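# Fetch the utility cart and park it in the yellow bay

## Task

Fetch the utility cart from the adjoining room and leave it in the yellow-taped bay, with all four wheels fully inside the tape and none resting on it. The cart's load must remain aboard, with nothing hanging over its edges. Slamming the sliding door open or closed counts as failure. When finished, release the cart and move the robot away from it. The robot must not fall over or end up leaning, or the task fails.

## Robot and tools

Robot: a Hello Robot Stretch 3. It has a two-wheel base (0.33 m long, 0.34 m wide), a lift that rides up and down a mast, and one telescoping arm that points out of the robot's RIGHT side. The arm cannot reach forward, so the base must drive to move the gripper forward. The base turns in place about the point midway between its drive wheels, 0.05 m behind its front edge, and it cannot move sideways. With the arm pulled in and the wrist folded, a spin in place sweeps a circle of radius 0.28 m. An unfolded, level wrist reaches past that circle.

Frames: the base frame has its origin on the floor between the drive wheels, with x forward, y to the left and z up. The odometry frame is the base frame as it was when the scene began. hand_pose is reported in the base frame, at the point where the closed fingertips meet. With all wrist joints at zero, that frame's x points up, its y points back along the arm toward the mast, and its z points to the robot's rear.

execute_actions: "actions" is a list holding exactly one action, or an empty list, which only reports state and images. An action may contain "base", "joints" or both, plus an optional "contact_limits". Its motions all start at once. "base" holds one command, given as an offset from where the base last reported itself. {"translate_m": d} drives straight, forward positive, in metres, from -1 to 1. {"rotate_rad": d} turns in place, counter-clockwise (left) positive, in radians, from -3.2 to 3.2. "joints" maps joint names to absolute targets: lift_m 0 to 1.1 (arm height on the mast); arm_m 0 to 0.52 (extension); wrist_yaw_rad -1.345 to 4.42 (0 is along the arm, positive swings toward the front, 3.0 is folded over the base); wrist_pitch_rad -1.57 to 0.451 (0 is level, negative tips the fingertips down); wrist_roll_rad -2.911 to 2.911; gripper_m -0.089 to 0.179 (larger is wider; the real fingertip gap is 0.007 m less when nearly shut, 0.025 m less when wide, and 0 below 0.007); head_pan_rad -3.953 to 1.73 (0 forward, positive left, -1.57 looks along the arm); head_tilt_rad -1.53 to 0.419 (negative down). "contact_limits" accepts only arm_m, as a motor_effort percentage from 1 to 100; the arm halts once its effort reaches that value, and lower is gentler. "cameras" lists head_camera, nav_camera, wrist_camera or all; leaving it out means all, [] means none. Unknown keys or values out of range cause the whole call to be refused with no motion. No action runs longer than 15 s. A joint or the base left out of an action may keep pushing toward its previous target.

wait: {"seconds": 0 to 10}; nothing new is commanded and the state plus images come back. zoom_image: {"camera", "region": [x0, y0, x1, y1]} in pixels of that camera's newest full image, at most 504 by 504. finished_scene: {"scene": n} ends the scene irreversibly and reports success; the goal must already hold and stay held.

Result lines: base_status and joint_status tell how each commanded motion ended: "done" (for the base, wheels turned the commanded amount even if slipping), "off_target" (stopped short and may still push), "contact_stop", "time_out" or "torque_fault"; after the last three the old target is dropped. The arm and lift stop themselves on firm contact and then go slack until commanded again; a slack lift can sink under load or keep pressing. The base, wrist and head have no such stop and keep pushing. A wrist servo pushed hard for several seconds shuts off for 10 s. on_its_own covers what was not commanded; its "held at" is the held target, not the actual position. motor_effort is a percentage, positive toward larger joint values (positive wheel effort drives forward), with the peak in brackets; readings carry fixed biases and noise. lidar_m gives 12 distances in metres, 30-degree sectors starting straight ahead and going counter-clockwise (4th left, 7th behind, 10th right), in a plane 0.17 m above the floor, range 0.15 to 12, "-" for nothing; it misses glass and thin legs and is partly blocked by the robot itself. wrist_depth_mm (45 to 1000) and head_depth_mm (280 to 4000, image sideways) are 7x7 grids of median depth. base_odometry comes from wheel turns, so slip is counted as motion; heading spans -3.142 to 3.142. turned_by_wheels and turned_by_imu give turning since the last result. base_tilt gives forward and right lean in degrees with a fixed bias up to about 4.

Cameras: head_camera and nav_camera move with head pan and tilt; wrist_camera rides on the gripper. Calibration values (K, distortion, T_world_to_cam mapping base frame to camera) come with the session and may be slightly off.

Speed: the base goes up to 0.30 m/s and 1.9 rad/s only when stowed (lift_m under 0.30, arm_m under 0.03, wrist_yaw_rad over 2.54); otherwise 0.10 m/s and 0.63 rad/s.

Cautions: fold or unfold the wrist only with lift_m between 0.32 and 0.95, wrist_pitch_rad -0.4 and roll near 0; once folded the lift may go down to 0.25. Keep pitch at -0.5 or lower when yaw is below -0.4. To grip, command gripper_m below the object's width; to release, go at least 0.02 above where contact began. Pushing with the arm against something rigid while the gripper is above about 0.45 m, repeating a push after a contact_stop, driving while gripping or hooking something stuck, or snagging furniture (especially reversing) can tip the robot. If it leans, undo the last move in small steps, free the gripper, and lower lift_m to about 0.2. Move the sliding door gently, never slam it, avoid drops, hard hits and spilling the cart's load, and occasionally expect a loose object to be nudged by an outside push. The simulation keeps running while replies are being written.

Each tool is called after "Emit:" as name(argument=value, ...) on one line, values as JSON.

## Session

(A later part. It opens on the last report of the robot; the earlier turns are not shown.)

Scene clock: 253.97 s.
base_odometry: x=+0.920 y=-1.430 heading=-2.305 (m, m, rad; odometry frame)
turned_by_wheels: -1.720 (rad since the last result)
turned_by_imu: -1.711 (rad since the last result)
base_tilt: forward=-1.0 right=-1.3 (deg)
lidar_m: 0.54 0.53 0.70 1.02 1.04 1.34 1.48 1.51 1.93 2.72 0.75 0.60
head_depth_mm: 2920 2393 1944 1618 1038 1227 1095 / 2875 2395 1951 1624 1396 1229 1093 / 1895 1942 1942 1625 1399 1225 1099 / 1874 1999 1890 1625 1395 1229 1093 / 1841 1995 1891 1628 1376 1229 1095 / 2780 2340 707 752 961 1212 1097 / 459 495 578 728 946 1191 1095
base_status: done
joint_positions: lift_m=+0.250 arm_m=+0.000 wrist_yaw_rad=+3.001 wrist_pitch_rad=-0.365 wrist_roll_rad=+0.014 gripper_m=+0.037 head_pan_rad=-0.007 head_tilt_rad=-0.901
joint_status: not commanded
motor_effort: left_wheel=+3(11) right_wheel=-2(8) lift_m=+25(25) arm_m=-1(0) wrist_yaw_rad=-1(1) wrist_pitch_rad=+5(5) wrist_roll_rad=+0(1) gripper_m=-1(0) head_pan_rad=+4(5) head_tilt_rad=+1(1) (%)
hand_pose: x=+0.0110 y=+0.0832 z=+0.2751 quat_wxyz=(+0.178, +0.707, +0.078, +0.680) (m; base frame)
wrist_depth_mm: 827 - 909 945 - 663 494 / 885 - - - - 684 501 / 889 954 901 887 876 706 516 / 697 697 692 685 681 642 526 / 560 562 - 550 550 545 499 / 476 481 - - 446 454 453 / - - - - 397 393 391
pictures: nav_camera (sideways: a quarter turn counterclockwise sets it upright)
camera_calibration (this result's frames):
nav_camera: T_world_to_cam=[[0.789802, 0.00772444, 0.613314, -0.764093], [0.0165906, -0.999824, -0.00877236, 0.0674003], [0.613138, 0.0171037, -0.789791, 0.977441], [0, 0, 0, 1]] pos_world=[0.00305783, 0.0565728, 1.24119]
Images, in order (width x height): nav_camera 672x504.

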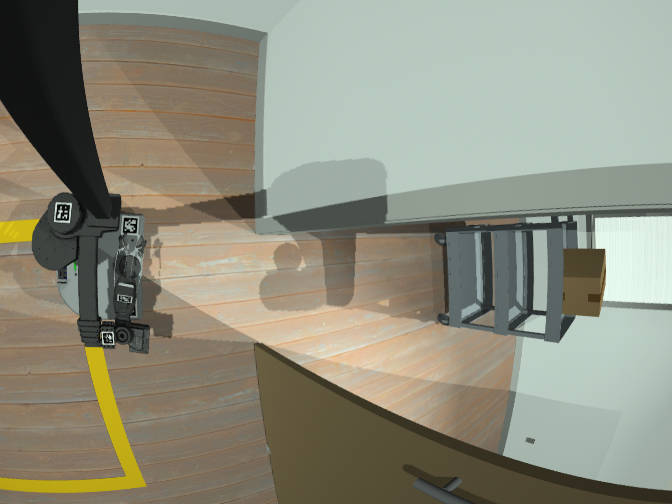

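Emit:
execute_actions(actions=[{"base":{"rotate_rad":0.55}}], cameras=[])

Emit:
execute_actions(actions=[{"base":{"translate_m":0.38}}], cameras=[])

Emit:
execute_actions(actions=[{"base":{"rotate_rad":-0.55},"joints":{"head_pan_rad":-1.2,"head_tilt_rad":-1.2}}], cameras=["nav_camera"])

Scene clock: 273.30 s.
base_odometry: x=+0.920 y=-1.430 heading=-1.755 (m, m, rad; odometry frame)
turned_by_wheels: +0.550 (rad since the last result)
turned_by_imu: +0.548 (rad since the last result)
base_tilt: forward=-0.9 right=-1.3 (deg)
lidar_m: 0.53 0.71 1.02 1.05 1.37 1.48 1.51 1.97 2.73 0.73 0.60 0.53
head_depth_mm: 463 2179 1872 1624 1399 1226 1094 / 441 504 624 1547 1395 1227 1093 / 470 542 636 778 1045 1229 1096 / 492 573 688 856 1137 1228 1094 / 517 608 735 930 1274 1228 1096 / 543 642 788 1020 1335 1232 1095 / 572 685 851 1129 1374 1233 1097
base_status: done
joint_positions: lift_m=+0.250 arm_m=+0.000 wrist_yaw_rad=+3.001 wrist_pitch_rad=-0.365 wrist_roll_rad=+0.014 gripper_m=+0.037 head_pan_rad=-0.007 head_tilt_rad=-0.901
joint_status: not commanded
motor_effort: left_wheel=-2(8) right_wheel=+4(10) lift_m=+25(25) arm_m=+0(0) wrist_yaw_rad=-1(1) wrist_pitch_rad=+5(5) wrist_roll_rad=+0(0) gripper_m=+0(0) head_pan_rad=+5(5) head_tilt_rad=+1(1) (%)
hand_pose: x=+0.0110 y=+0.0832 z=+0.2751 quat_wxyz=(+0.178, +0.707, +0.078, +0.680) (m; base frame)
wrist_depth_mm: - - - - 910 853 790 / - - - - - 902 864 / 955 946 926 899 893 885 821 / 712 711 691 670 672 691 656 / 569 562 - 557 554 548 545 / 462 481 - - 442 454 455 / - - - - 395 390 388
pictures: none
No camera images: the call's "cameras" was empty. Leave "cameras" out to get every camera's image.

Scene clock: 276.30 s.
base_odometry: x=+0.850 y=-1.803 heading=-1.755 (m, m, rad; odometry frame)
turned_by_wheels: +0.000 (rad since the last result)
turned_by_imu: +0.000 (rad since the last result)
base_tilt: forward=-0.9 right=-1.3 (deg)
lidar_m: 0.20 0.26 0.62 0.88 1.14 1.82 1.86 2.43 0.75 0.55 0.19 0.18
head_depth_mm: - - - - - 329 1062 / - - - - 305 392 609 / - - - - 323 458 769 / - - - 294 357 531 1024 / - - - 304 400 635 1064 / - - - 321 455 785 1098 / - - 292 354 527 1023 1099
base_status: done
joint_positions: lift_m=+0.250 arm_m=+0.000 wrist_yaw_rad=+3.001 wrist_pitch_rad=-0.365 wrist_roll_rad=+0.014 gripper_m=+0.037 head_pan_rad=-0.007 head_tilt_rad=-0.901
joint_status: not commanded
motor_effort: left_wheel=-2(7) right_wheel=+3(9) lift_m=+25(25) arm_m=+0(0) wrist_yaw_rad=-1(1) wrist_pitch_rad=+5(5) wrist_roll_rad=+0(0) gripper_m=+0(0) head_pan_rad=+5(5) head_tilt_rad=+0(0) (%)
hand_pose: x=+0.0110 y=+0.0832 z=+0.2751 quat_wxyz=(+0.178, +0.707, +0.078, +0.680) (m; base frame)
wrist_depth_mm: - - 934 857 802 715 381 / - - - 914 834 771 362 / 939 937 904 900 872 677 348 / 717 710 691 691 674 611 330 / 574 557 - 555 561 513 314 / 468 486 - - 445 445 302 / - - - - 393 380 287
pictures: none
No camera images: the call's "cameras" was empty. Leave "cameras" out to get every camera's image.

Scene clock: 277.73 s.
base_odometry: x=+0.850 y=-1.803 heading=-2.305 (m, m, rad; odometry frame)
turned_by_wheels: -0.550 (rad since the last result)
turned_by_imu: -0.547 (rad since the last result)
base_tilt: forward=-0.9 right=-1.3 (deg)
lidar_m: 0.18 0.20 0.26 0.57 0.87 1.12 1.82 1.85 2.37 0.86 0.55 0.20
head_depth_mm: 1827 1647 1494 1365 1258 1165 1092 / 1801 1644 1494 1364 1256 1180 - / 968 1543 1484 1364 1272 - - / 563 720 1042 1343 1269 - - / 1813 1634 1486 1363 1252 1152 1088 / 1815 1630 1483 1362 1249 813 1023 / 1819 1634 1480 1356 1253 547 657
base_status: done
joint_positions: lift_m=+0.250 arm_m=+0.000 wrist_yaw_rad=+3.001 wrist_pitch_rad=-0.365 wrist_roll_rad=+0.014 gripper_m=+0.037 head_pan_rad=-1.193 head_tilt_rad=-1.186
joint_status: all done
motor_effort: left_wheel=+4(9) right_wheel=-3(7) lift_m=+25(25) arm_m=+0(0) wrist_yaw_rad=-1(2) wrist_pitch_rad=+5(5) wrist_roll_rad=+1(0) gripper_m=+0(0) head_pan_rad=-4(50) head_tilt_rad=-5(24) (%)
hand_pose: x=+0.0110 y=+0.0832 z=+0.2751 quat_wxyz=(+0.178, +0.707, +0.078, +0.680) (m; base frame)
wrist_depth_mm: 682 - 775 778 387 253 187 / 737 - 865 863 400 262 193 / 801 834 856 811 421 270 196 / 705 697 684 673 443 277 201 / 554 563 - 555 398 287 205 / 469 493 - - 430 295 211 / - - - - 390 284 217
pictures: nav_camera (sideways: a quarter turn counterclockwise sets it upright)
camera_calibration (this result's frames):
nav_camera: T_world_to_cam=[[0.355222, -0.859739, 0.366968, -0.440545], [-0.921843, -0.387274, -0.014975, 0.0811955], [0.154992, -0.332968, -0.930113, 1.1626], [0, 0, 0, 1]] pos_world=[0.0511476, 0.039799, 1.24423]
Images, in order (width x height): nav_camera 672x504.

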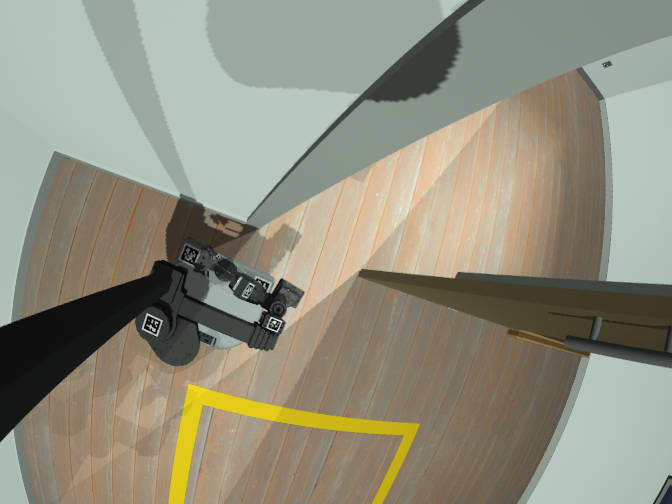

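Emit:
execute_actions(actions=[{"joints":{"arm_m":0.12,"lift_m":0.35}}], cameras=[])

Emit:
execute_actions(actions=[{"joints":{"wrist_yaw_rad":1.57,"wrist_pitch_rad":0}}], cameras=[])

Emit:
execute_actions(actions=[{"joints":{"arm_m":0.52},"contact_limits":{"arm_m":30}}], cameras=["nav_camera"])

Scene clock: 286.23 s.
base_odometry: x=+0.850 y=-1.803 heading=-2.305 (m, m, rad; odometry frame)
turned_by_wheels: +0.000 (rad since the last result)
turned_by_imu: +0.001 (rad since the last result)
base_tilt: forward=-0.9 right=-1.3 (deg)
lidar_m: 0.18 0.20 0.26 0.57 0.87 1.12 1.82 1.85 2.37 0.86 0.54 0.20
head_depth_mm: 1821 1638 1490 1369 1261 1165 1100 / 1792 1650 1493 1363 1242 1165 - / 969 1550 1491 1381 1239 - - / 562 717 1043 1343 1259 - - / 1817 1631 1492 1355 1253 1151 1087 / 1817 1629 1485 1363 1248 809 1017 / 1809 1636 1485 1355 1254 546 655
base_status: not commanded
joint_positions: lift_m=+0.349 arm_m=+0.120 wrist_yaw_rad=+3.001 wrist_pitch_rad=-0.365 wrist_roll_rad=+0.014 gripper_m=+0.037 head_pan_rad=-1.193 head_tilt_rad=-1.186
joint_status: all done
motor_effort: left_wheel=+4(4) right_wheel=-1(3) lift_m=+52(51) arm_m=+5(5) wrist_yaw_rad=-2(2) wrist_pitch_rad=+5(5) wrist_roll_rad=+0(1) gripper_m=+0(0) head_pan_rad=-4(4) head_tilt_rad=-6(6) (%)
hand_pose: x=+0.0110 y=-0.0362 z=+0.3740 quat_wxyz=(+0.178, +0.707, +0.078, +0.680) (m; base frame)
wrist_depth_mm: 783 825 868 851 410 266 198 / 864 906 976 915 425 276 203 / 910 - - - 449 282 196 / 900 883 875 822 468 291 200 / 692 714 701 693 420 300 204 / 593 613 - - 515 309 211 / 509 - - - 479 283 240
pictures: none
No camera images: the call's "cameras" was empty. Leave "cameras" out to get every camera's image.

Scene clock: 287.97 s.
base_odometry: x=+0.850 y=-1.803 heading=-2.305 (m, m, rad; odometry frame)
turned_by_wheels: +0.000 (rad since the last result)
turned_by_imu: +0.000 (rad since the last result)
base_tilt: forward=-1.0 right=-1.3 (deg)
lidar_m: 0.18 0.20 0.26 0.57 0.87 1.12 1.82 1.86 2.37 0.86 0.54 0.20
head_depth_mm: 1823 1644 1488 1365 1261 1169 1096 / 1801 1641 1490 1360 1244 1161 - / 968 1544 1493 1365 1244 - - / 561 719 1042 1342 1245 - - / 1812 1640 1482 1379 1252 1154 1084 / 1824 1643 1486 1362 1248 809 1016 / 1825 1634 1480 1363 1252 546 655
base_status: not commanded
joint_positions: lift_m=+0.349 arm_m=+0.120 wrist_yaw_rad=+1.573 wrist_pitch_rad=-0.023 wrist_roll_rad=+0.014 gripper_m=+0.037 head_pan_rad=-1.193 head_tilt_rad=-1.186
joint_status: all done
motor_effort: left_wheel=+4(4) right_wheel=-2(3) lift_m=+53(52) arm_m=+5(5) wrist_yaw_rad=-4(7) wrist_pitch_rad=+7(6) wrist_roll_rad=+0(0) gripper_m=+0(0) head_pan_rad=-4(4) head_tilt_rad=-6(6) (%)
hand_pose: x=+0.2342 y=-0.2641 z=+0.4580 quat_wxyz=(+0.502, +0.510, -0.497, +0.491) (m; base frame)
wrist_depth_mm: - - - - - - - / - - - - - - - / - - - - - - - / - - - - - - - / 251 - - - - - - / 248 895 887 907 835 892 859 / 243 728 695 707 709 700 693
pictures: none
No camera images: the call's "cameras" was empty. Leave "cameras" out to get every camera's image.

Scene clock: 292.43 s.
base_odometry: x=+0.850 y=-1.803 heading=-2.305 (m, m, rad; odometry frame)
turned_by_wheels: +0.000 (rad since the last result)
turned_by_imu: +0.001 (rad since the last result)
base_tilt: forward=-1.0 right=-1.3 (deg)
lidar_m: 0.18 0.20 0.26 0.57 0.87 1.12 1.82 1.86 2.38 0.86 0.55 0.20
head_depth_mm: 1840 1643 1471 1359 1258 1167 1103 / 1799 1640 1458 1372 1267 1168 - / 979 1572 1483 1361 1256 - - / 563 717 1033 1345 1260 - - / 1817 1635 1486 1361 1255 1151 1085 / 1812 1635 1488 1360 1253 811 1019 / 1811 1631 1482 1356 1253 547 657
base_status: not commanded
joint_positions: lift_m=+0.349 arm_m=+0.518 wrist_yaw_rad=+2.222 wrist_pitch_rad=-0.016 wrist_roll_rad=+0.014 gripper_m=+0.036 head_pan_rad=-1.194 head_tilt_rad=-1.186
joint_status: all done
on_its_own: wrist_yaw_rad is at rest, and its effort (-100) is outside its rest range (-12 to +12)
motor_effort: left_wheel=+7(23) right_wheel=+0(29) lift_m=+52(52) arm_m=+13(17) wrist_yaw_rad=-100(100) wrist_pitch_rad=+5(7) wrist_roll_rad=+0(1) gripper_m=+22(23) head_pan_rad=-4(4) head_tilt_rad=-5(5) (%)
contact_limits: arm_m 30 (drawing in: default 16, maximum 28; extending or still: default 28, maximum 44)
hand_pose: x=+0.1821 y=-0.5083 z=+0.4599 quat_wxyz=(+0.317, +0.640, -0.311, +0.627) (m; base frame)
wrist_depth_mm: 417 479 - - 127 111 98 / 436 490 - - 131 114 101 / 481 496 - - 136 118 103 / 543 506 - - 140 121 106 / 605 520 - - 145 125 109 / 688 527 877 807 149 128 112 / 670 538 730 698 158 133 116
pictures: nav_camera (sideways: a quarter turn counterclockwise sets it upright)
camera_calibration (this result's frames):
nav_camera: T_world_to_cam=[[0.354534, -0.860115, 0.366753, -0.440261], [-0.922168, -0.386499, -0.0149796, 0.0812034], [0.154634, -0.332897, -0.930198, 1.16271], [0, 0, 0, 1]] pos_world=[0.051176, 0.0397737, 1.24423]
Images, in order (width x height): nav_camera 672x504.

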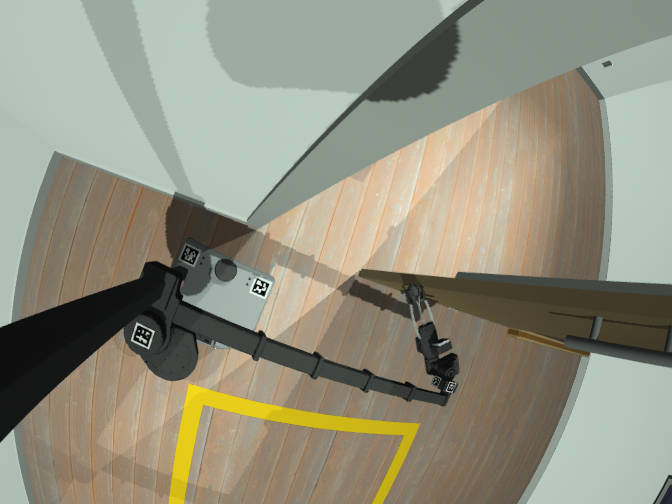

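Emit:
execute_actions(actions=[{"joints":{"arm_m":0.1,"wrist_yaw_rad":3.0,"wrist_pitch_rad":-0.4}}], cameras=[])

Emit:
execute_actions(actions=[{"base":{"translate_m":-0.3},"joints":{"arm_m":0.0,"head_pan_rad":-0.5,"head_tilt_rad":-0.8}}], cameras=["nav_camera"])

Scene clock: 304.37 s.
base_odometry: x=+0.850 y=-1.803 heading=-2.305 (m, m, rad; odometry frame)
turned_by_wheels: +0.000 (rad since the last result)
turned_by_imu: +0.002 (rad since the last result)
base_tilt: forward=-1.0 right=-1.3 (deg)
lidar_m: 0.18 0.20 0.26 0.57 0.87 1.12 1.82 1.85 2.37 0.86 0.55 0.20
head_depth_mm: 1831 1647 1495 1363 1260 1167 1102 / 1787 1639 1485 1365 1276 1170 - / 978 1560 1486 1363 1250 - - / 562 715 1048 1347 1256 - - / 1825 1630 1482 1361 1252 1152 1083 / 1810 1633 1490 1359 1250 810 1019 / 1810 1629 1478 1356 1255 546 654
base_status: not commanded
joint_positions: lift_m=+0.349 arm_m=+0.100 wrist_yaw_rad=+2.997 wrist_pitch_rad=-0.412 wrist_roll_rad=+0.015 gripper_m=+0.037 head_pan_rad=-1.194 head_tilt_rad=-1.186
joint_status: all done
motor_effort: left_wheel=+2(2) right_wheel=-1(4) lift_m=+52(52) arm_m=+0(8) wrist_yaw_rad=+3(24) wrist_pitch_rad=+4(6) wrist_roll_rad=+0(0) gripper_m=+0(5) head_pan_rad=-4(4) head_tilt_rad=-5(5) (%)
hand_pose: x=+0.0112 y=-0.0225 z=+0.3633 quat_wxyz=(+0.195, +0.705, +0.093, +0.675) (m; base frame)
wrist_depth_mm: 785 802 866 845 399 263 196 / 837 882 966 941 417 271 199 / 886 945 - 885 447 281 204 / 827 801 783 752 465 289 197 / 662 670 651 680 425 299 202 / 564 574 - - 515 313 208 / 493 - - - 464 284 230
pictures: none
No camera images: the call's "cameras" was empty. Leave "cameras" out to get every camera's image.

Scene clock: 308.60 s.
base_odometry: x=+1.051 y=-1.581 heading=-2.305 (m, m, rad; odometry frame)
turned_by_wheels: +0.000 (rad since the last result)
turned_by_imu: +0.001 (rad since the last result)
base_tilt: forward=-0.9 right=-1.3 (deg)
lidar_m: 0.48 0.50 0.65 0.83 0.85 1.08 1.52 1.55 1.98 2.92 0.71 0.72
head_depth_mm: 580 652 801 1044 1416 1271 1114 / 3364 2929 2070 959 1202 1276 1118 / 3606 2930 2210 1778 1492 1274 1118 / 3373 2948 2230 1787 1491 1268 1122 / 3180 2960 2227 1792 1494 1274 1117 / 2945 2725 2058 1799 1485 956 1102 / 1625 1894 2026 602 673 828 1034
base_status: done
joint_positions: lift_m=+0.349 arm_m=+0.000 wrist_yaw_rad=+2.997 wrist_pitch_rad=-0.413 wrist_roll_rad=+0.015 gripper_m=+0.037 head_pan_rad=-0.507 head_tilt_rad=-0.803
joint_status: all done
motor_effort: left_wheel=+3(3) right_wheel=-2(5) lift_m=+52(52) arm_m=-1(1) wrist_yaw_rad=+3(4) wrist_pitch_rad=+4(4) wrist_roll_rad=+0(0) gripper_m=+1(0) head_pan_rad=+5(50) head_tilt_rad=+1(24) (%)
hand_pose: x=+0.0111 y=+0.0774 z=+0.3631 quat_wxyz=(+0.196, +0.705, +0.094, +0.675) (m; base frame)
wrist_depth_mm: 681 - 750 800 827 615 449 / 731 - 844 886 903 633 469 / 789 814 894 922 910 651 478 / 844 820 807 806 781 665 488 / 663 651 - 645 654 614 493 / 563 555 - 543 530 545 493 / 484 494 - - 477 471 466
pictures: nav_camera (sideways: a quarter turn counterclockwise sets it upright)
camera_calibration (this result's frames):
nav_camera: T_world_to_cam=[[0.641133, -0.341174, 0.687422, -0.859749], [-0.46436, -0.885623, -0.00645263, 0.067315], [0.610998, -0.315074, -0.72623, 0.8948], [0, 0, 0, 1]] pos_world=[0.0357504, 0.0482197, 1.24128]
Images, in order (width x height): nav_camera 672x504.

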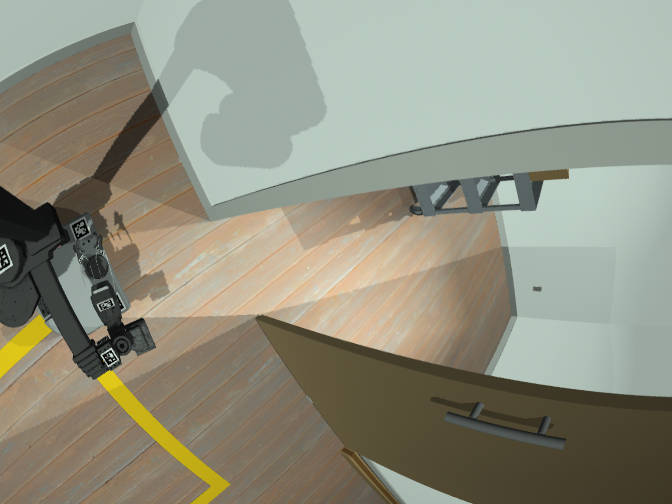

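Emit:
execute_actions(actions=[{"base":{"rotate_rad":-1.57},"joints":{"lift_m":0.28}}], cameras=[])

Emit:
execute_actions(actions=[{"base":{"translate_m":0.36}}], cameras=[])

Emit:
execute_actions(actions=[{"base":{"rotate_rad":1.57},"joints":{"head_pan_rad":0,"head_tilt_rad":-0.8}}], cameras=["nav_camera","head_camera"])

Scene clock: 320.90 s.
base_odometry: x=+1.051 y=-1.581 heading=+2.408 (m, m, rad; odometry frame)
turned_by_wheels: -1.570 (rad since the last result)
turned_by_imu: -1.561 (rad since the last result)
base_tilt: forward=-0.9 right=-1.3 (deg)
lidar_m: 2.87 0.71 0.72 0.48 0.50 0.65 0.83 0.85 1.09 1.52 1.55 2.00
head_depth_mm: 1597 1746 1949 1774 1482 1271 1120 / 1770 1966 2115 1778 1482 1276 1121 / 1978 2211 2214 1785 1493 1276 1118 / 2252 2572 2221 1785 1487 1279 1120 / 2621 2803 2238 1789 1489 1279 1121 / 2706 2838 2237 1800 1484 1279 1123 / 2539 2730 2223 1790 1493 1286 1123
base_status: done
joint_positions: lift_m=+0.281 arm_m=+0.000 wrist_yaw_rad=+2.997 wrist_pitch_rad=-0.414 wrist_roll_rad=+0.015 gripper_m=+0.037 head_pan_rad=-0.507 head_tilt_rad=-0.803
joint_status: all done
motor_effort: left_wheel=+4(11) right_wheel=-2(8) lift_m=+16(50) arm_m=+0(1) wrist_yaw_rad=+3(3) wrist_pitch_rad=+4(4) wrist_roll_rad=+0(0) gripper_m=+0(1) head_pan_rad=+5(5) head_tilt_rad=+1(2) (%)
hand_pose: x=+0.0111 y=+0.0774 z=+0.2943 quat_wxyz=(+0.196, +0.705, +0.094, +0.675) (m; base frame)
wrist_depth_mm: 419 - 467 - - - 550 / 453 - 515 - - - 609 / 486 520 563 775 865 811 701 / 540 557 607 656 673 667 657 / 553 569 - 565 564 555 538 / 485 498 - - 460 472 468 / 433 - - - 405 402 401
pictures: none
No camera images: the call's "cameras" was empty. Leave "cameras" out to get every camera's image.

Scene clock: 323.83 s.
base_odometry: x=+0.784 y=-1.340 heading=+2.408 (m, m, rad; odometry frame)
turned_by_wheels: +0.000 (rad since the last result)
turned_by_imu: +0.001 (rad since the last result)
base_tilt: forward=-1.0 right=-1.3 (deg)
lidar_m: 2.57 0.74 0.51 1.65 0.62 0.69 1.19 1.21 1.55 1.49 1.52 1.96
head_depth_mm: 1564 1707 1899 1768 1479 1269 1120 / 1728 1929 2078 1776 1484 1277 1119 / 1949 2176 2221 1777 1492 1277 1121 / 2216 2508 2225 1781 1489 1278 1115 / 2461 2705 2236 1787 1487 1274 1121 / 2358 2613 2243 1794 1489 1280 1121 / 2220 2469 2239 1795 1495 1282 1123
base_status: done
joint_positions: lift_m=+0.281 arm_m=+0.000 wrist_yaw_rad=+2.998 wrist_pitch_rad=-0.414 wrist_roll_rad=+0.015 gripper_m=+0.037 head_pan_rad=-0.507 head_tilt_rad=-0.803
joint_status: not commanded
motor_effort: left_wheel=+4(10) right_wheel=-2(7) lift_m=+17(17) arm_m=+0(0) wrist_yaw_rad=+2(3) wrist_pitch_rad=+4(4) wrist_roll_rad=+0(0) gripper_m=+0(0) head_pan_rad=+5(5) head_tilt_rad=+1(2) (%)
hand_pose: x=+0.0110 y=+0.0774 z=+0.2943 quat_wxyz=(+0.196, +0.705, +0.094, +0.675) (m; base frame)
wrist_depth_mm: 442 - - - 502 537 593 / 472 - - - 548 605 648 / 515 541 893 869 623 674 733 / 553 592 692 681 645 665 652 / 571 565 - 564 567 559 544 / 485 490 - - 455 468 455 / 432 - - - 409 404 400
pictures: none
No camera images: the call's "cameras" was empty. Leave "cameras" out to get every camera's image.

Scene clock: 326.03 s.
base_odometry: x=+0.784 y=-1.340 heading=-2.305 (m, m, rad; odometry frame)
turned_by_wheels: +1.570 (rad since the last result)
turned_by_imu: +1.563 (rad since the last result)
base_tilt: forward=-0.9 right=-1.3 (deg)
lidar_m: 1.65 0.57 0.68 1.18 1.21 1.55 1.49 1.52 1.95 2.56 0.74 0.51
head_depth_mm: 411 454 524 635 811 1116 1117 / 2874 2975 2151 667 793 1075 1117 / 2806 2796 2153 1779 1492 1229 1119 / 1495 1968 2038 1791 1494 1274 1120 / 1421 1947 2042 1791 1490 1280 1122 / 1464 1879 2056 1785 1494 1256 1118 / 2553 2854 2232 1781 922 1033 1125
base_status: done
joint_positions: lift_m=+0.281 arm_m=+0.000 wrist_yaw_rad=+2.998 wrist_pitch_rad=-0.414 wrist_roll_rad=+0.015 gripper_m=+0.037 head_pan_rad=-0.007 head_tilt_rad=-0.803
joint_status: all done
motor_effort: left_wheel=-2(8) right_wheel=+3(10) lift_m=+16(16) arm_m=+0(0) wrist_yaw_rad=+2(3) wrist_pitch_rad=+4(4) wrist_roll_rad=+0(0) gripper_m=+0(0) head_pan_rad=+4(46) head_tilt_rad=+1(1) (%)
hand_pose: x=+0.0110 y=+0.0774 z=+0.2943 quat_wxyz=(+0.196, +0.705, +0.094, +0.675) (m; base frame)
wrist_depth_mm: 939 - - - - 652 482 / - - - - - 671 498 / 908 908 859 885 855 664 487 / 716 704 697 693 677 641 534 / 576 565 - 566 559 546 544 / 485 495 - - 458 472 462 / 434 - - - 409 404 400
pictures: head_camera (sideways: a quarter turn clockwise sets it upright), nav_camera (sideways: a quarter turn counterclockwise sets it upright)
camera_calibration (this result's frames):
head_camera: T_world_to_cam=[[-0.7124, 0.0781279, -0.697411, 0.926347], [0.0789967, 0.996395, 0.0309272, -0.0433932], [0.697313, -0.0330607, -0.716004, 0.883798], [0, 0, 0, 1]] pos_world=[0.0470734, 0.0000822139, 1.28019]
nav_camera: T_world_to_cam=[[0.725569, 0.00805955, 0.688102, -0.861151], [0.017204, -0.999831, -0.00643005, 0.0643481], [0.687934, 0.0165036, -0.725585, 0.893493], [0, 0, 0, 1]] pos_world=[0.00905285, 0.0565319, 1.24128]
Images, in order (width x height): head_camera 896x504, nav_camera 672x504.

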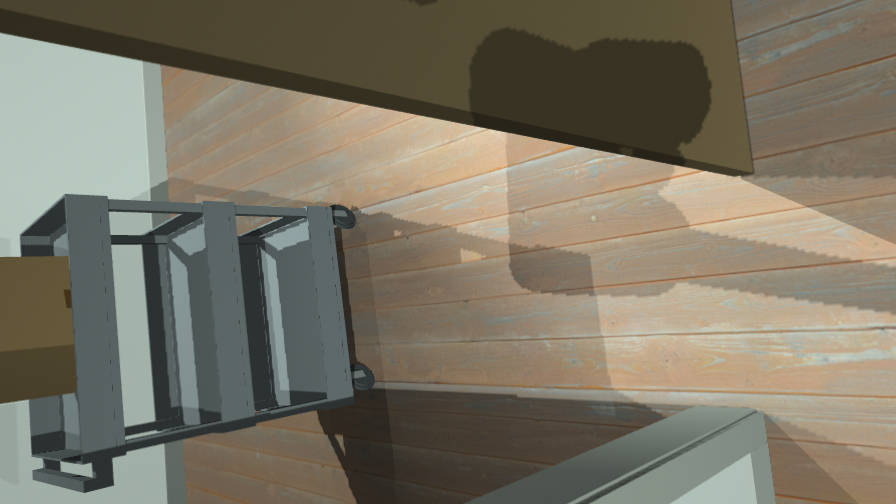

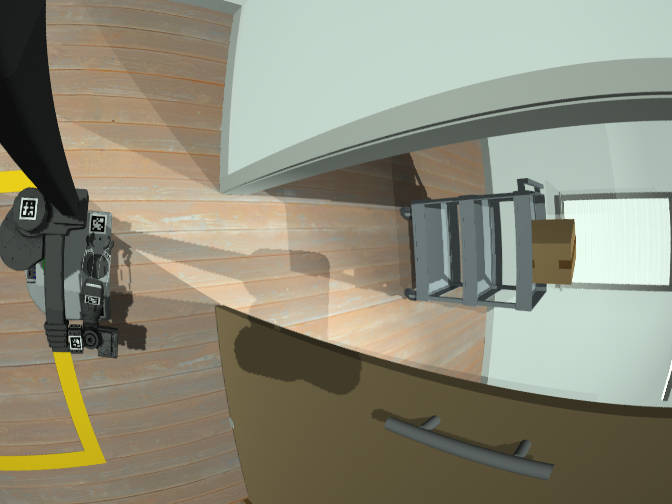

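Emit:
execute_actions(actions=[{"base":{"rotate_rad":1.27}}], cameras=[])

Emit:
execute_actions(actions=[{"base":{"translate_m":0.63}}], cameras=[])

Emit:
execute_actions(actions=[{"base":{"rotate_rad":-2.64}}], cameras=[])

Emit:
execute_actions(actions=[{"base":{"translate_m":0.5}}], cameras=["nav_camera"])

Scene clock: 347.83 s.
base_odometry: x=+0.784 y=-1.340 heading=-1.035 (m, m, rad; odometry frame)
turned_by_wheels: +1.270 (rad since the last result)
turned_by_imu: +1.265 (rad since the last result)
base_tilt: forward=-1.0 right=-1.3 (deg)
lidar_m: 0.86 1.19 1.28 1.51 1.50 1.62 2.47 1.25 0.60 0.51 0.66 0.57
head_depth_mm: 652 706 770 845 940 1067 1115 / 751 820 910 1023 1162 1224 1120 / 883 987 1118 1289 1425 1276 1117 / 1054 1204 1395 1653 1488 1275 1121 / 1053 1196 1385 1636 1486 1277 1123 / 1008 1136 1309 1534 1488 1283 1119 / 970 1085 1239 1436 1499 1278 1125
base_status: done
joint_positions: lift_m=+0.281 arm_m=+0.000 wrist_yaw_rad=+2.998 wrist_pitch_rad=-0.414 wrist_roll_rad=+0.015 gripper_m=+0.037 head_pan_rad=-0.007 head_tilt_rad=-0.803
joint_status: not commanded
motor_effort: left_wheel=-2(9) right_wheel=+3(10) lift_m=+17(17) arm_m=+0(0) wrist_yaw_rad=+4(2) wrist_pitch_rad=+4(5) wrist_roll_rad=+0(0) gripper_m=+0(0) head_pan_rad=+5(5) head_tilt_rad=+1(1) (%)
hand_pose: x=+0.0110 y=+0.0773 z=+0.2943 quat_wxyz=(+0.196, +0.705, +0.094, +0.675) (m; base frame)
wrist_depth_mm: - - - - - - 922 / - - - - - - 910 / 925 907 907 863 850 844 867 / 690 699 694 696 671 662 662 / 574 568 - 560 561 553 538 / 493 498 - - 457 468 464 / 429 - - - 407 403 403
pictures: none
No camera images: the call's "cameras" was empty. Leave "cameras" out to get every camera's image.

Scene clock: 351.63 s.
base_odometry: x=+1.105 y=-1.882 heading=-1.035 (m, m, rad; odometry frame)
turned_by_wheels: +0.000 (rad since the last result)
turned_by_imu: +0.001 (rad since the last result)
base_tilt: forward=-0.9 right=-1.3 (deg)
lidar_m: 0.47 0.61 0.66 1.00 1.74 1.88 2.85 0.81 0.36 0.29 0.28 0.31
head_depth_mm: 340 369 402 442 492 555 636 / 392 430 477 534 610 708 843 / 463 516 584 676 799 979 1081 / 536 611 711 847 1053 1242 1116 / 522 592 685 811 1000 1216 1120 / 500 564 649 762 924 1171 1122 / 480 540 615 715 857 1065 1125
base_status: done
joint_positions: lift_m=+0.281 arm_m=+0.000 wrist_yaw_rad=+2.998 wrist_pitch_rad=-0.414 wrist_roll_rad=+0.015 gripper_m=+0.037 head_pan_rad=-0.007 head_tilt_rad=-0.802
joint_status: not commanded
motor_effort: left_wheel=-2(7) right_wheel=+3(10) lift_m=+17(16) arm_m=+0(0) wrist_yaw_rad=+2(2) wrist_pitch_rad=+4(5) wrist_roll_rad=+0(0) gripper_m=+0(0) head_pan_rad=+5(5) head_tilt_rad=+2(1) (%)
hand_pose: x=+0.0110 y=+0.0773 z=+0.2943 quat_wxyz=(+0.196, +0.705, +0.094, +0.675) (m; base frame)
wrist_depth_mm: - - - - 775 587 476 / - - - - 828 619 499 / 893 875 906 866 818 649 516 / 709 711 675 673 670 639 540 / 578 575 - 557 557 553 521 / 487 490 - - 456 467 466 / 434 - - - 406 408 404
pictures: none
No camera images: the call's "cameras" was empty. Leave "cameras" out to get every camera's image.

Scene clock: 354.53 s.
base_odometry: x=+1.105 y=-1.882 heading=+2.608 (m, m, rad; odometry frame)
turned_by_wheels: -2.640 (rad since the last result)
turned_by_imu: -2.628 (rad since the last result)
base_tilt: forward=-1.0 right=-1.3 (deg)
lidar_m: 0.81 0.37 0.29 0.28 0.30 0.46 0.61 0.66 0.98 1.73 1.87 2.79
head_depth_mm: 2620 2837 2206 1772 1481 1275 1117 / 2661 2863 2221 1779 1490 1278 1117 / 2658 2873 2228 1785 1484 1277 1117 / 2610 2640 2149 1783 1475 1279 1118 / 1080 1037 1195 1263 1424 1282 1121 / 698 778 2017 1741 1490 1281 1065 / 2744 2961 2227 1787 1488 1231 750
base_status: done
joint_positions: lift_m=+0.281 arm_m=+0.000 wrist_yaw_rad=+2.998 wrist_pitch_rad=-0.414 wrist_roll_rad=+0.015 gripper_m=+0.037 head_pan_rad=-0.007 head_tilt_rad=-0.802
joint_status: not commanded
motor_effort: left_wheel=+3(10) right_wheel=-2(8) lift_m=+16(16) arm_m=+0(0) wrist_yaw_rad=+2(3) wrist_pitch_rad=+4(4) wrist_roll_rad=+0(0) gripper_m=+0(0) head_pan_rad=+5(4) head_tilt_rad=+1(2) (%)
hand_pose: x=+0.0110 y=+0.0773 z=+0.2943 quat_wxyz=(+0.196, +0.705, +0.094, +0.675) (m; base frame)
wrist_depth_mm: 285 - 291 294 295 300 297 / 312 - 319 323 326 328 325 / 343 351 355 356 358 368 372 / 385 393 393 400 399 403 630 / 431 430 - 439 450 449 547 / 469 475 - - 456 470 469 / 435 - - - 407 405 401
pictures: none
No camera images: the call's "cameras" was empty. Leave "cameras" out to get every camera's image.

Scene clock: 357.83 s.
base_odometry: x=+0.674 y=-1.627 heading=+2.608 (m, m, rad; odometry frame)
turned_by_wheels: +0.000 (rad since the last result)
turned_by_imu: +0.001 (rad since the last result)
base_tilt: forward=-0.9 right=-1.3 (deg)
lidar_m: 0.48 0.33 1.38 1.35 0.29 0.37 1.10 1.19 1.77 1.79 1.92 2.70
head_depth_mm: 2226 2514 2211 1774 1484 1277 1116 / 2243 2557 2228 1770 1484 1274 1117 / 2249 2578 2222 1778 1480 1275 1119 / 2175 2448 2140 1724 1490 1277 1118 / 820 858 904 957 1014 1076 1080 / 532 331 378 457 602 647 1085 / 354 363 407 418 452 1236 1123
base_status: done
joint_positions: lift_m=+0.281 arm_m=+0.000 wrist_yaw_rad=+2.998 wrist_pitch_rad=-0.414 wrist_roll_rad=+0.015 gripper_m=+0.037 head_pan_rad=-0.007 head_tilt_rad=-0.802
joint_status: not commanded
motor_effort: left_wheel=+4(9) right_wheel=-3(6) lift_m=+17(17) arm_m=+0(0) wrist_yaw_rad=+2(3) wrist_pitch_rad=+4(5) wrist_roll_rad=+0(0) gripper_m=+0(0) head_pan_rad=+4(4) head_tilt_rad=+1(1) (%)
hand_pose: x=+0.0110 y=+0.0773 z=+0.2943 quat_wxyz=(+0.196, +0.705, +0.094, +0.675) (m; base frame)
wrist_depth_mm: 226 - - - - - - / 248 - - - - - - / 279 281 878 872 857 860 830 / 324 309 696 676 673 673 317 / 363 357 - 552 569 551 335 / 397 390 - - 456 451 371 / 429 - - - 408 403 400
pictures: nav_camera (sideways: a quarter turn counterclockwise sets it upright)
camera_calibration (this result's frames):
nav_camera: T_world_to_cam=[[0.725371, 0.00812646, 0.68831, -0.861421], [0.0172962, -0.99983, -0.00642313, 0.0643385], [0.688141, 0.0165643, -0.725388, 0.893235], [0, 0, 0, 1]] pos_world=[0.00906513, 0.056532, 1.24128]
Images, in order (width x height): nav_camera 672x504.

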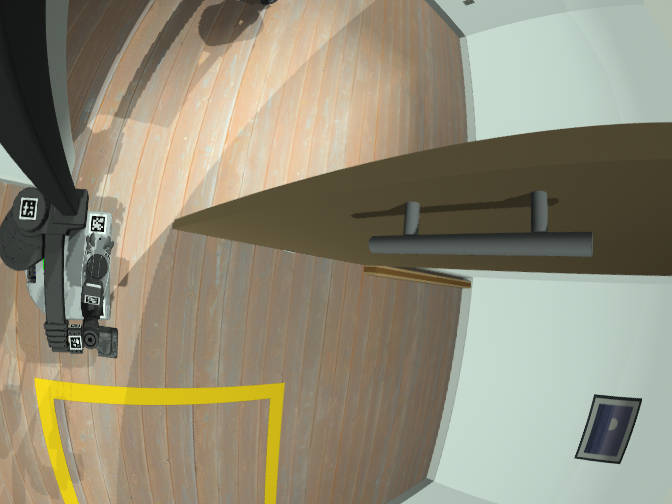

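Emit:
execute_actions(actions=[{"base":{"translate_m":0.4},"joints":{"arm_m":0.04}}], cameras=["nav_camera"])

Scene clock: 365.30 s.
base_odometry: x=+0.330 y=-1.424 heading=+2.609 (m, m, rad; odometry frame)
turned_by_wheels: +0.001 (rad since the last result)
turned_by_imu: +0.513 (rad since the last result)
base_tilt: forward=-1.0 right=-1.3 (deg)
lidar_m: 0.16 0.15 1.35 1.39 0.55 1.12 1.52 1.87 1.84 1.97 2.37 0.36
head_depth_mm: 297 348 484 805 1424 1276 1116 / - - 332 448 711 1227 1123 / - - - 318 417 635 1082 / - - - - 310 390 574 / - - - - - 303 382 / - - - - - - - / - - - - - - -
base_status: translate_m off_target (by the wheels' count: +0.3997 of +0.4000)
joint_positions: lift_m=+0.281 arm_m=+0.040 wrist_yaw_rad=+2.999 wrist_pitch_rad=-0.416 wrist_roll_rad=+0.015 gripper_m=+0.037 head_pan_rad=-0.006 head_tilt_rad=-0.798
joint_status: all done
on_its_own: left_wheel is at rest, and its effort (+60) is outside its rest range (-18 to +18)
motor_effort: left_wheel=+60(93) right_wheel=+13(14) lift_m=+21(21) arm_m=+5(5) wrist_yaw_rad=+1(2) wrist_pitch_rad=+5(5) wrist_roll_rad=+0(0) gripper_m=+0(0) head_pan_rad=+4(4) head_tilt_rad=-1(1) (%)
hand_pose: x=+0.0107 y=+0.0377 z=+0.2937 quat_wxyz=(+0.196, +0.705, +0.095, +0.675) (m; base frame)
wrist_depth_mm: 428 467 - - 174 155 140 / 500 493 - - 188 167 150 / 607 534 887 863 206 181 160 / 674 593 692 669 226 197 173 / 559 569 - 587 243 216 188 / 492 - - - 305 240 206 / - - - - 332 261 229
pictures: nav_camera (sideways: a quarter turn counterclockwise sets it upright)
camera_calibration (this result's frames):
nav_camera: T_world_to_cam=[[0.722651, 0.00886878, 0.691157, -0.865114], [0.0183228, -0.999812, -0.00632831, 0.0642089], [0.690971, 0.0172371, -0.722677, 0.889693], [0, 0, 0, 1]] pos_world=[0.00924677, 0.0565336, 1.2413]
Images, in order (width x height): nav_camera 672x504.

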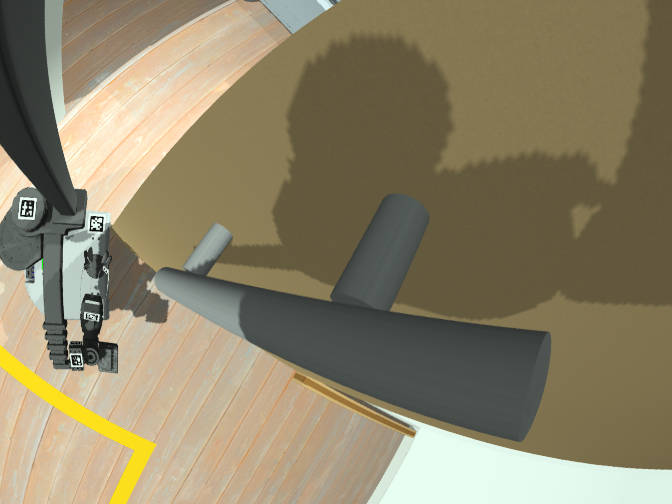

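Emit:
execute_actions(actions=[{"base":{"translate_m":-0.22},"joints":{"arm_m":0.0}}], cameras=["nav_camera"])

Scene clock: 380.63 s.
base_odometry: x=+0.520 y=-1.536 heading=+2.609 (m, m, rad; odometry frame)
turned_by_wheels: +0.000 (rad since the last result)
turned_by_imu: +0.001 (rad since the last result)
base_tilt: forward=-1.0 right=-1.3 (deg)
lidar_m: 0.33 0.29 1.44 0.42 0.46 1.23 1.32 1.73 1.71 1.83 2.56 0.72
head_depth_mm: 629 807 1129 1671 1480 1275 1118 / 496 601 764 1045 1422 1278 1123 / 411 480 577 726 974 1234 1121 / 350 398 463 554 689 910 1102 / 312 - 298 349 506 656 880 / - 298 333 377 435 537 1104 / - - 295 327 394 1283 1124
base_status: done
joint_positions: lift_m=+0.281 arm_m=+0.000 wrist_yaw_rad=+2.999 wrist_pitch_rad=-0.416 wrist_roll_rad=+0.015 gripper_m=+0.037 head_pan_rad=-0.006 head_tilt_rad=-0.798
joint_status: all done
motor_effort: left_wheel=-1(57) right_wheel=+2(13) lift_m=+20(21) arm_m=-1(0) wrist_yaw_rad=+0(0) wrist_pitch_rad=+5(5) wrist_roll_rad=+0(0) gripper_m=+0(1) head_pan_rad=+4(4) head_tilt_rad=-1(1) (%)
hand_pose: x=+0.0107 y=+0.0771 z=+0.2937 quat_wxyz=(+0.196, +0.705, +0.095, +0.675) (m; base frame)
wrist_depth_mm: 591 - 421 - - - - / 691 - 465 - - - - / 799 684 506 864 843 840 841 / 703 702 565 685 674 655 631 / 569 565 - 562 557 553 297 / 482 491 - - 458 462 306 / 426 - - - 409 393 337
pictures: nav_camera (sideways: a quarter turn counterclockwise sets it upright)
camera_calibration (this result's frames):
nav_camera: T_world_to_cam=[[0.722648, 0.00886495, 0.69116, -0.865118], [0.0183175, -0.999812, -0.0063282, 0.0642087], [0.690974, 0.0172334, -0.722674, 0.889689], [0, 0, 0, 1]] pos_world=[0.00924733, 0.0565336, 1.2413]
Images, in order (width x height): nav_camera 672x504.

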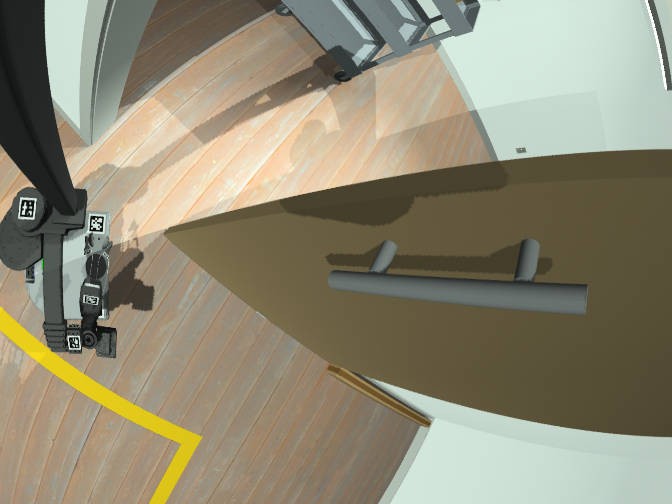

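Emit:
execute_actions(actions=[{"base":{"rotate_rad":0.95}}], cameras=["nav_camera"])

Scene clock: 386.30 s.
base_odometry: x=+0.520 y=-1.536 heading=-2.724 (m, m, rad; odometry frame)
turned_by_wheels: +0.950 (rad since the last result)
turned_by_imu: +0.947 (rad since the last result)
base_tilt: forward=-1.0 right=-1.3 (deg)
lidar_m: 1.44 0.43 0.43 1.19 1.28 1.75 1.71 1.78 2.42 0.98 0.36 0.29
head_depth_mm: 2607 2828 2230 1780 452 490 740 / 2597 2829 2220 1783 1493 1276 791 / 1541 1739 1851 1794 1497 1281 1118 / 1264 1817 1841 1786 1495 1280 1123 / 1281 1737 1848 1796 1504 1279 1123 / 1612 1735 2023 1793 1501 1282 1100 / 2526 2808 2239 1811 1509 1256 943
base_status: done
joint_positions: lift_m=+0.281 arm_m=+0.000 wrist_yaw_rad=+2.999 wrist_pitch_rad=-0.416 wrist_roll_rad=+0.015 gripper_m=+0.037 head_pan_rad=-0.006 head_tilt_rad=-0.798
joint_status: not commanded
motor_effort: left_wheel=-2(8) right_wheel=+4(10) lift_m=+21(20) arm_m=+0(1) wrist_yaw_rad=+1(1) wrist_pitch_rad=+5(5) wrist_roll_rad=+0(0) gripper_m=+0(0) head_pan_rad=+4(4) head_tilt_rad=+0(1) (%)
hand_pose: x=+0.0107 y=+0.0771 z=+0.2937 quat_wxyz=(+0.196, +0.705, +0.095, +0.675) (m; base frame)
wrist_depth_mm: - - - - 712 423 352 / - - - - 729 413 393 / 902 888 892 862 746 449 458 / 707 673 688 687 663 494 639 / 569 560 - 568 555 525 537 / 479 493 - - 454 462 468 / 429 - - - 410 409 404
pictures: nav_camera (sideways: a quarter turn counterclockwise sets it upright)
camera_calibration (this result's frames):
nav_camera: T_world_to_cam=[[0.722648, 0.00886494, 0.69116, -0.865118], [0.0183175, -0.999812, -0.0063282, 0.0642087], [0.690974, 0.0172334, -0.722674, 0.889689], [0, 0, 0, 1]] pos_world=[0.00924733, 0.0565336, 1.2413]
Images, in order (width x height): nav_camera 672x504.

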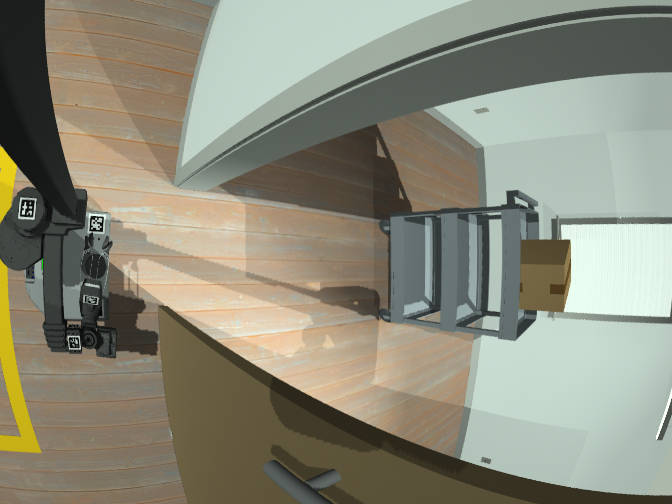

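Emit:
execute_actions(actions=[{"base":{"rotate_rad":0.1}}], cameras=[])

Emit:
execute_actions(actions=[{"base":{"translate_m":0.45}}], cameras=["nav_camera"])

Scene clock: 393.07 s.
base_odometry: x=+0.520 y=-1.536 heading=-2.624 (m, m, rad; odometry frame)
turned_by_wheels: +0.100 (rad since the last result)
turned_by_imu: +0.100 (rad since the last result)
base_tilt: forward=-0.9 right=-1.4 (deg)
lidar_m: 1.44 0.42 0.47 1.24 1.33 1.74 1.71 1.83 2.56 0.72 0.33 0.29
head_depth_mm: 2548 2806 2231 1779 1490 539 662 / 1510 1727 1899 1788 1490 1281 865 / 1258 1809 1853 1784 1488 1282 1121 / 1287 1807 1852 1789 1497 1278 1123 / 1622 1746 1927 1796 1490 1281 1123 / 2615 2870 2244 1798 1495 1284 1084 / 2639 2779 2253 1808 1497 778 947
base_status: done
joint_positions: lift_m=+0.281 arm_m=+0.000 wrist_yaw_rad=+2.999 wrist_pitch_rad=-0.416 wrist_roll_rad=+0.015 gripper_m=+0.037 head_pan_rad=-0.006 head_tilt_rad=-0.798
joint_status: not commanded
motor_effort: left_wheel=-2(10) right_wheel=+3(10) lift_m=+21(20) arm_m=+0(0) wrist_yaw_rad=+1(1) wrist_pitch_rad=+5(5) wrist_roll_rad=+0(0) gripper_m=+0(0) head_pan_rad=+4(4) head_tilt_rad=-1(1) (%)
hand_pose: x=+0.0107 y=+0.0771 z=+0.2937 quat_wxyz=(+0.196, +0.705, +0.095, +0.675) (m; base frame)
wrist_depth_mm: - - - - 907 487 332 / - - - - 910 498 358 / 923 889 879 855 793 501 393 / 696 691 707 666 671 487 447 / 579 564 - 561 560 509 518 / 474 490 - - 457 464 464 / 429 - - - 406 404 403
pictures: none
No camera images: the call's "cameras" was empty. Leave "cameras" out to get every camera's image.

Scene clock: 396.53 s.
base_odometry: x=+0.128 y=-1.757 heading=-2.625 (m, m, rad; odometry frame)
turned_by_wheels: -0.001 (rad since the last result)
turned_by_imu: -0.845 (rad since the last result)
base_tilt: forward=-1.0 right=-1.3 (deg)
lidar_m: 2.95 1.14 1.14 1.44 0.33 1.27 1.50 2.01 2.01 2.37 0.15 0.63
head_depth_mm: 2338 2590 2230 1788 1482 1179 1101 / 2531 2743 2240 1789 1493 1281 1123 / 2746 2902 2241 1800 1492 1279 1122 / 3027 3012 2244 1797 1492 1282 1122 / 2990 3007 2254 1792 1502 1286 1125 / 2764 2893 2253 1799 1500 1284 1123 / 2546 2752 2260 1800 1504 1288 1125
base_status: translate_m off_target (by the wheels' count: +0.4498 of +0.4500)
joint_positions: lift_m=+0.280 arm_m=+0.000 wrist_yaw_rad=+2.998 wrist_pitch_rad=-0.417 wrist_roll_rad=+0.017 gripper_m=+0.037 head_pan_rad=-0.003 head_tilt_rad=-0.795
joint_status: not commanded
on_its_own: right_wheel is at rest, and its effort (+49) is outside its rest range (-18 to +18)
motor_effort: left_wheel=+9(40) right_wheel=+49(97) lift_m=+32(33) arm_m=+2(10) wrist_yaw_rad=+2(26) wrist_pitch_rad=+5(6) wrist_roll_rad=-1(1) gripper_m=+0(0) head_pan_rad=+2(4) head_tilt_rad=-1(4) (%)
hand_pose: x=+0.0109 y=+0.0772 z=+0.2930 quat_wxyz=(+0.197, +0.706, +0.095, +0.674) (m; base frame)
wrist_depth_mm: 258 - - - - - - / 274 - - - - - - / 290 319 865 883 856 848 843 / 340 350 687 681 672 666 650 / 547 385 - 559 557 541 538 / 478 437 - - 450 470 458 / 430 - - - 406 410 402
pictures: nav_camera (sideways: a quarter turn counterclockwise sets it upright)
camera_calibration (this result's frames):
nav_camera: T_world_to_cam=[[0.720605, 0.0111195, 0.693257, -0.867838], [0.0214474, -0.99975, -0.00625805, 0.0640983], [0.693014, 0.0193782, -0.720663, 0.887061], [0, 0, 0, 1]] pos_world=[0.00924744, 0.0565426, 1.24131]
Images, in order (width x height): nav_camera 672x504.

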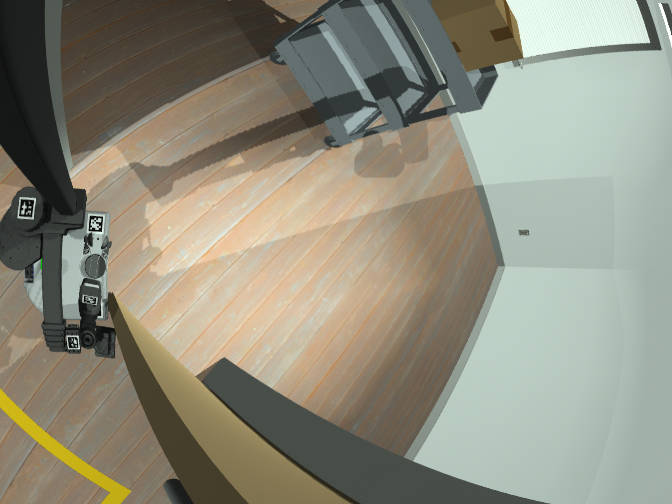

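Emit:
execute_actions(actions=[{"base":{"translate_m":-0.3}}], cameras=["nav_camera"])

Scene clock: 403.63 s.
base_odometry: x=+0.389 y=-1.609 heading=-2.625 (m, m, rad; odometry frame)
turned_by_wheels: +0.000 (rad since the last result)
turned_by_imu: +0.002 (rad since the last result)
base_tilt: forward=-0.9 right=-1.3 (deg)
lidar_m: 0.38 1.35 0.25 0.25 0.49 1.06 1.25 1.79 1.79 2.13 2.69 0.37
head_depth_mm: 296 310 365 496 783 1253 1120 / 2734 2864 2082 452 552 892 1120 / 2982 2982 2233 1798 1495 1228 1079 / 3268 3004 2253 1797 1497 1283 1126 / 3210 3009 2248 1805 1493 1289 1122 / 2953 3003 2255 1810 1494 1288 1125 / 2716 2870 2261 1750 1500 1283 1124
base_status: done
joint_positions: lift_m=+0.280 arm_m=+0.000 wrist_yaw_rad=+2.998 wrist_pitch_rad=-0.417 wrist_roll_rad=+0.017 gripper_m=+0.037 head_pan_rad=-0.003 head_tilt_rad=-0.795
joint_status: not commanded
motor_effort: left_wheel=+2(8) right_wheel=-1(44) lift_m=+31(32) arm_m=+2(2) wrist_yaw_rad=+2(2) wrist_pitch_rad=+5(5) wrist_roll_rad=-1(1) gripper_m=+1(0) head_pan_rad=+2(2) head_tilt_rad=-1(2) (%)
hand_pose: x=+0.0109 y=+0.0772 z=+0.2930 quat_wxyz=(+0.197, +0.706, +0.095, +0.674) (m; base frame)
wrist_depth_mm: 763 - 383 290 319 - - / 839 - 424 319 363 - - / 830 824 467 354 752 864 802 / 694 700 519 404 620 658 659 / 569 559 - 443 544 545 536 / 480 496 - - 457 467 464 / 426 - - - 405 405 405
pictures: nav_camera (sideways: a quarter turn counterclockwise sets it upright)
camera_calibration (this result's frames):
nav_camera: T_world_to_cam=[[0.720599, 0.0111112, 0.693263, -0.867846], [0.021436, -0.999751, -0.00625784, 0.0640981], [0.693021, 0.0193701, -0.720657, 0.887053], [0, 0, 0, 1]] pos_world=[0.00924863, 0.0565426, 1.24131]
Images, in order (width x height): nav_camera 672x504.

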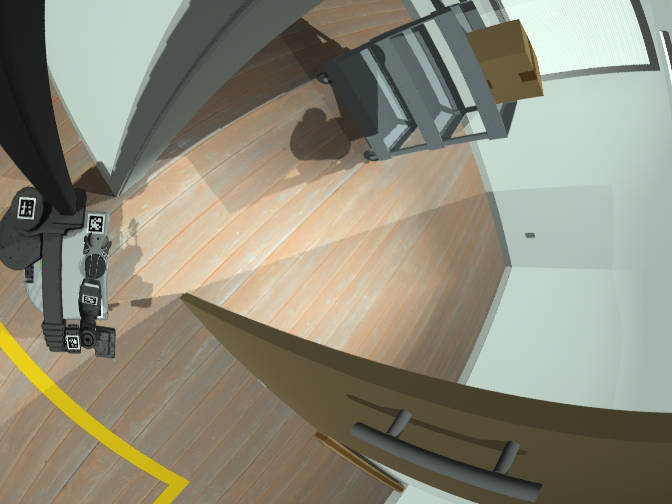

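Emit:
execute_actions(actions=[{"base":{"translate_m":-0.2}}], cameras=[])

Emit:
execute_actions(actions=[{"base":{"rotate_rad":2.3},"joints":{"lift_m":1.02,"head_pan_rad":-1.4,"head_tilt_rad":-1.0}}], cameras=["nav_camera"])

Scene clock: 412.73 s.
base_odometry: x=+0.563 y=-1.511 heading=-2.625 (m, m, rad; odometry frame)
turned_by_wheels: +0.000 (rad since the last result)
turned_by_imu: +0.002 (rad since the last result)
base_tilt: forward=-0.9 right=-1.3 (deg)
lidar_m: 0.56 0.36 0.36 0.44 0.81 0.93 1.10 1.65 1.65 1.95 2.83 0.60
head_depth_mm: 479 558 717 1024 1423 1275 1120 / 451 515 619 793 1111 1276 1117 / 3140 3011 2163 1650 980 1228 1122 / 3428 2993 2251 1801 1502 1280 1122 / 3360 3024 2254 1800 1498 1282 1121 / 3114 3007 2260 1805 1499 1290 1121 / 2873 3015 2257 1805 1505 1289 772
base_status: done
joint_positions: lift_m=+0.280 arm_m=+0.000 wrist_yaw_rad=+2.998 wrist_pitch_rad=-0.417 wrist_roll_rad=+0.017 gripper_m=+0.037 head_pan_rad=-0.003 head_tilt_rad=-0.795
joint_status: not commanded
motor_effort: left_wheel=+2(7) right_wheel=-1(7) lift_m=+32(32) arm_m=+2(1) wrist_yaw_rad=+2(3) wrist_pitch_rad=+5(5) wrist_roll_rad=-1(1) gripper_m=+0(0) head_pan_rad=+2(2) head_tilt_rad=-2(2) (%)
hand_pose: x=+0.0109 y=+0.0772 z=+0.2930 quat_wxyz=(+0.197, +0.706, +0.095, +0.674) (m; base frame)
wrist_depth_mm: 679 - 587 478 390 327 - / 717 - 663 516 421 344 - / 749 824 705 583 455 383 811 / 706 698 670 627 499 429 636 / 567 563 - 568 515 513 532 / 483 495 - - 454 463 463 / 429 - - - 408 402 399
pictures: none
No camera images: the call's "cameras" was empty. Leave "cameras" out to get every camera's image.

Scene clock: 420.30 s.
base_odometry: x=+0.563 y=-1.511 heading=-0.325 (m, m, rad; odometry frame)
turned_by_wheels: +2.300 (rad since the last result)
turned_by_imu: +2.294 (rad since the last result)
base_tilt: forward=-1.0 right=-1.3 (deg)
lidar_m: 0.92 0.95 1.29 1.65 1.70 2.27 1.36 0.56 1.58 0.36 0.38 0.52
head_depth_mm: - - - - - - - / 1410 - - - - - - / 303 - - 647 - - - / 313 - - 616 814 1181 - / 324 375 - 624 887 1180 1082 / 328 391 484 635 920 1191 1081 / 333 397 495 654 959 1198 1085
base_status: done
joint_positions: lift_m=+1.019 arm_m=+0.000 wrist_yaw_rad=+2.998 wrist_pitch_rad=-0.417 wrist_roll_rad=+0.017 gripper_m=+0.037 head_pan_rad=-1.393 head_tilt_rad=-0.988
joint_status: all done
motor_effort: left_wheel=-1(8) right_wheel=+3(9) lift_m=+53(56) arm_m=+1(1) wrist_yaw_rad=+2(2) wrist_pitch_rad=+5(5) wrist_roll_rad=-1(2) gripper_m=-1(1) head_pan_rad=-4(50) head_tilt_rad=-5(21) (%)
hand_pose: x=+0.0109 y=+0.0772 z=+1.0322 quat_wxyz=(+0.197, +0.706, +0.095, +0.674) (m; base frame)
wrist_depth_mm: - - - - - - 868 / - - - - - - 872 / - - - - - - 912 / - - - - - - 931 / - - - - - - 956 / - - - - - - 965 / - - - - - - -
pictures: nav_camera (sideways: a quarter turn counterclockwise sets it upright)
camera_calibration (this result's frames):
nav_camera: T_world_to_cam=[[0.161418, -0.824312, 0.542636, -0.66818], [-0.979945, -0.198978, -0.0107613, 0.0760674], [0.116843, -0.530016, -0.839899, 1.04561], [0, 0, 0, 1]] pos_world=[0.0602254, 0.0185379, 1.24161]
Images, in order (width x height): nav_camera 672x504.

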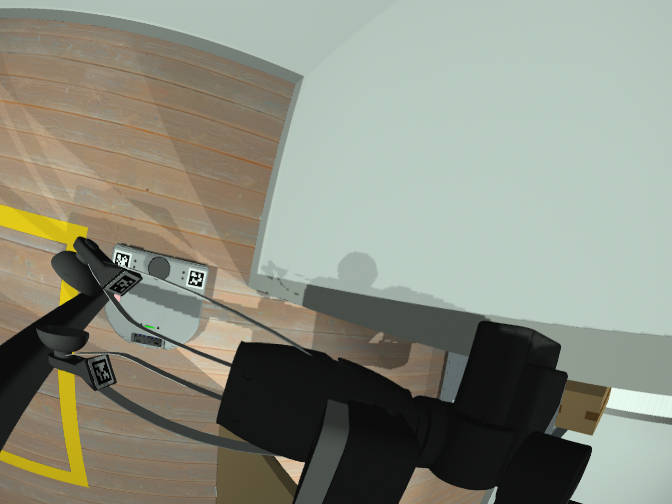

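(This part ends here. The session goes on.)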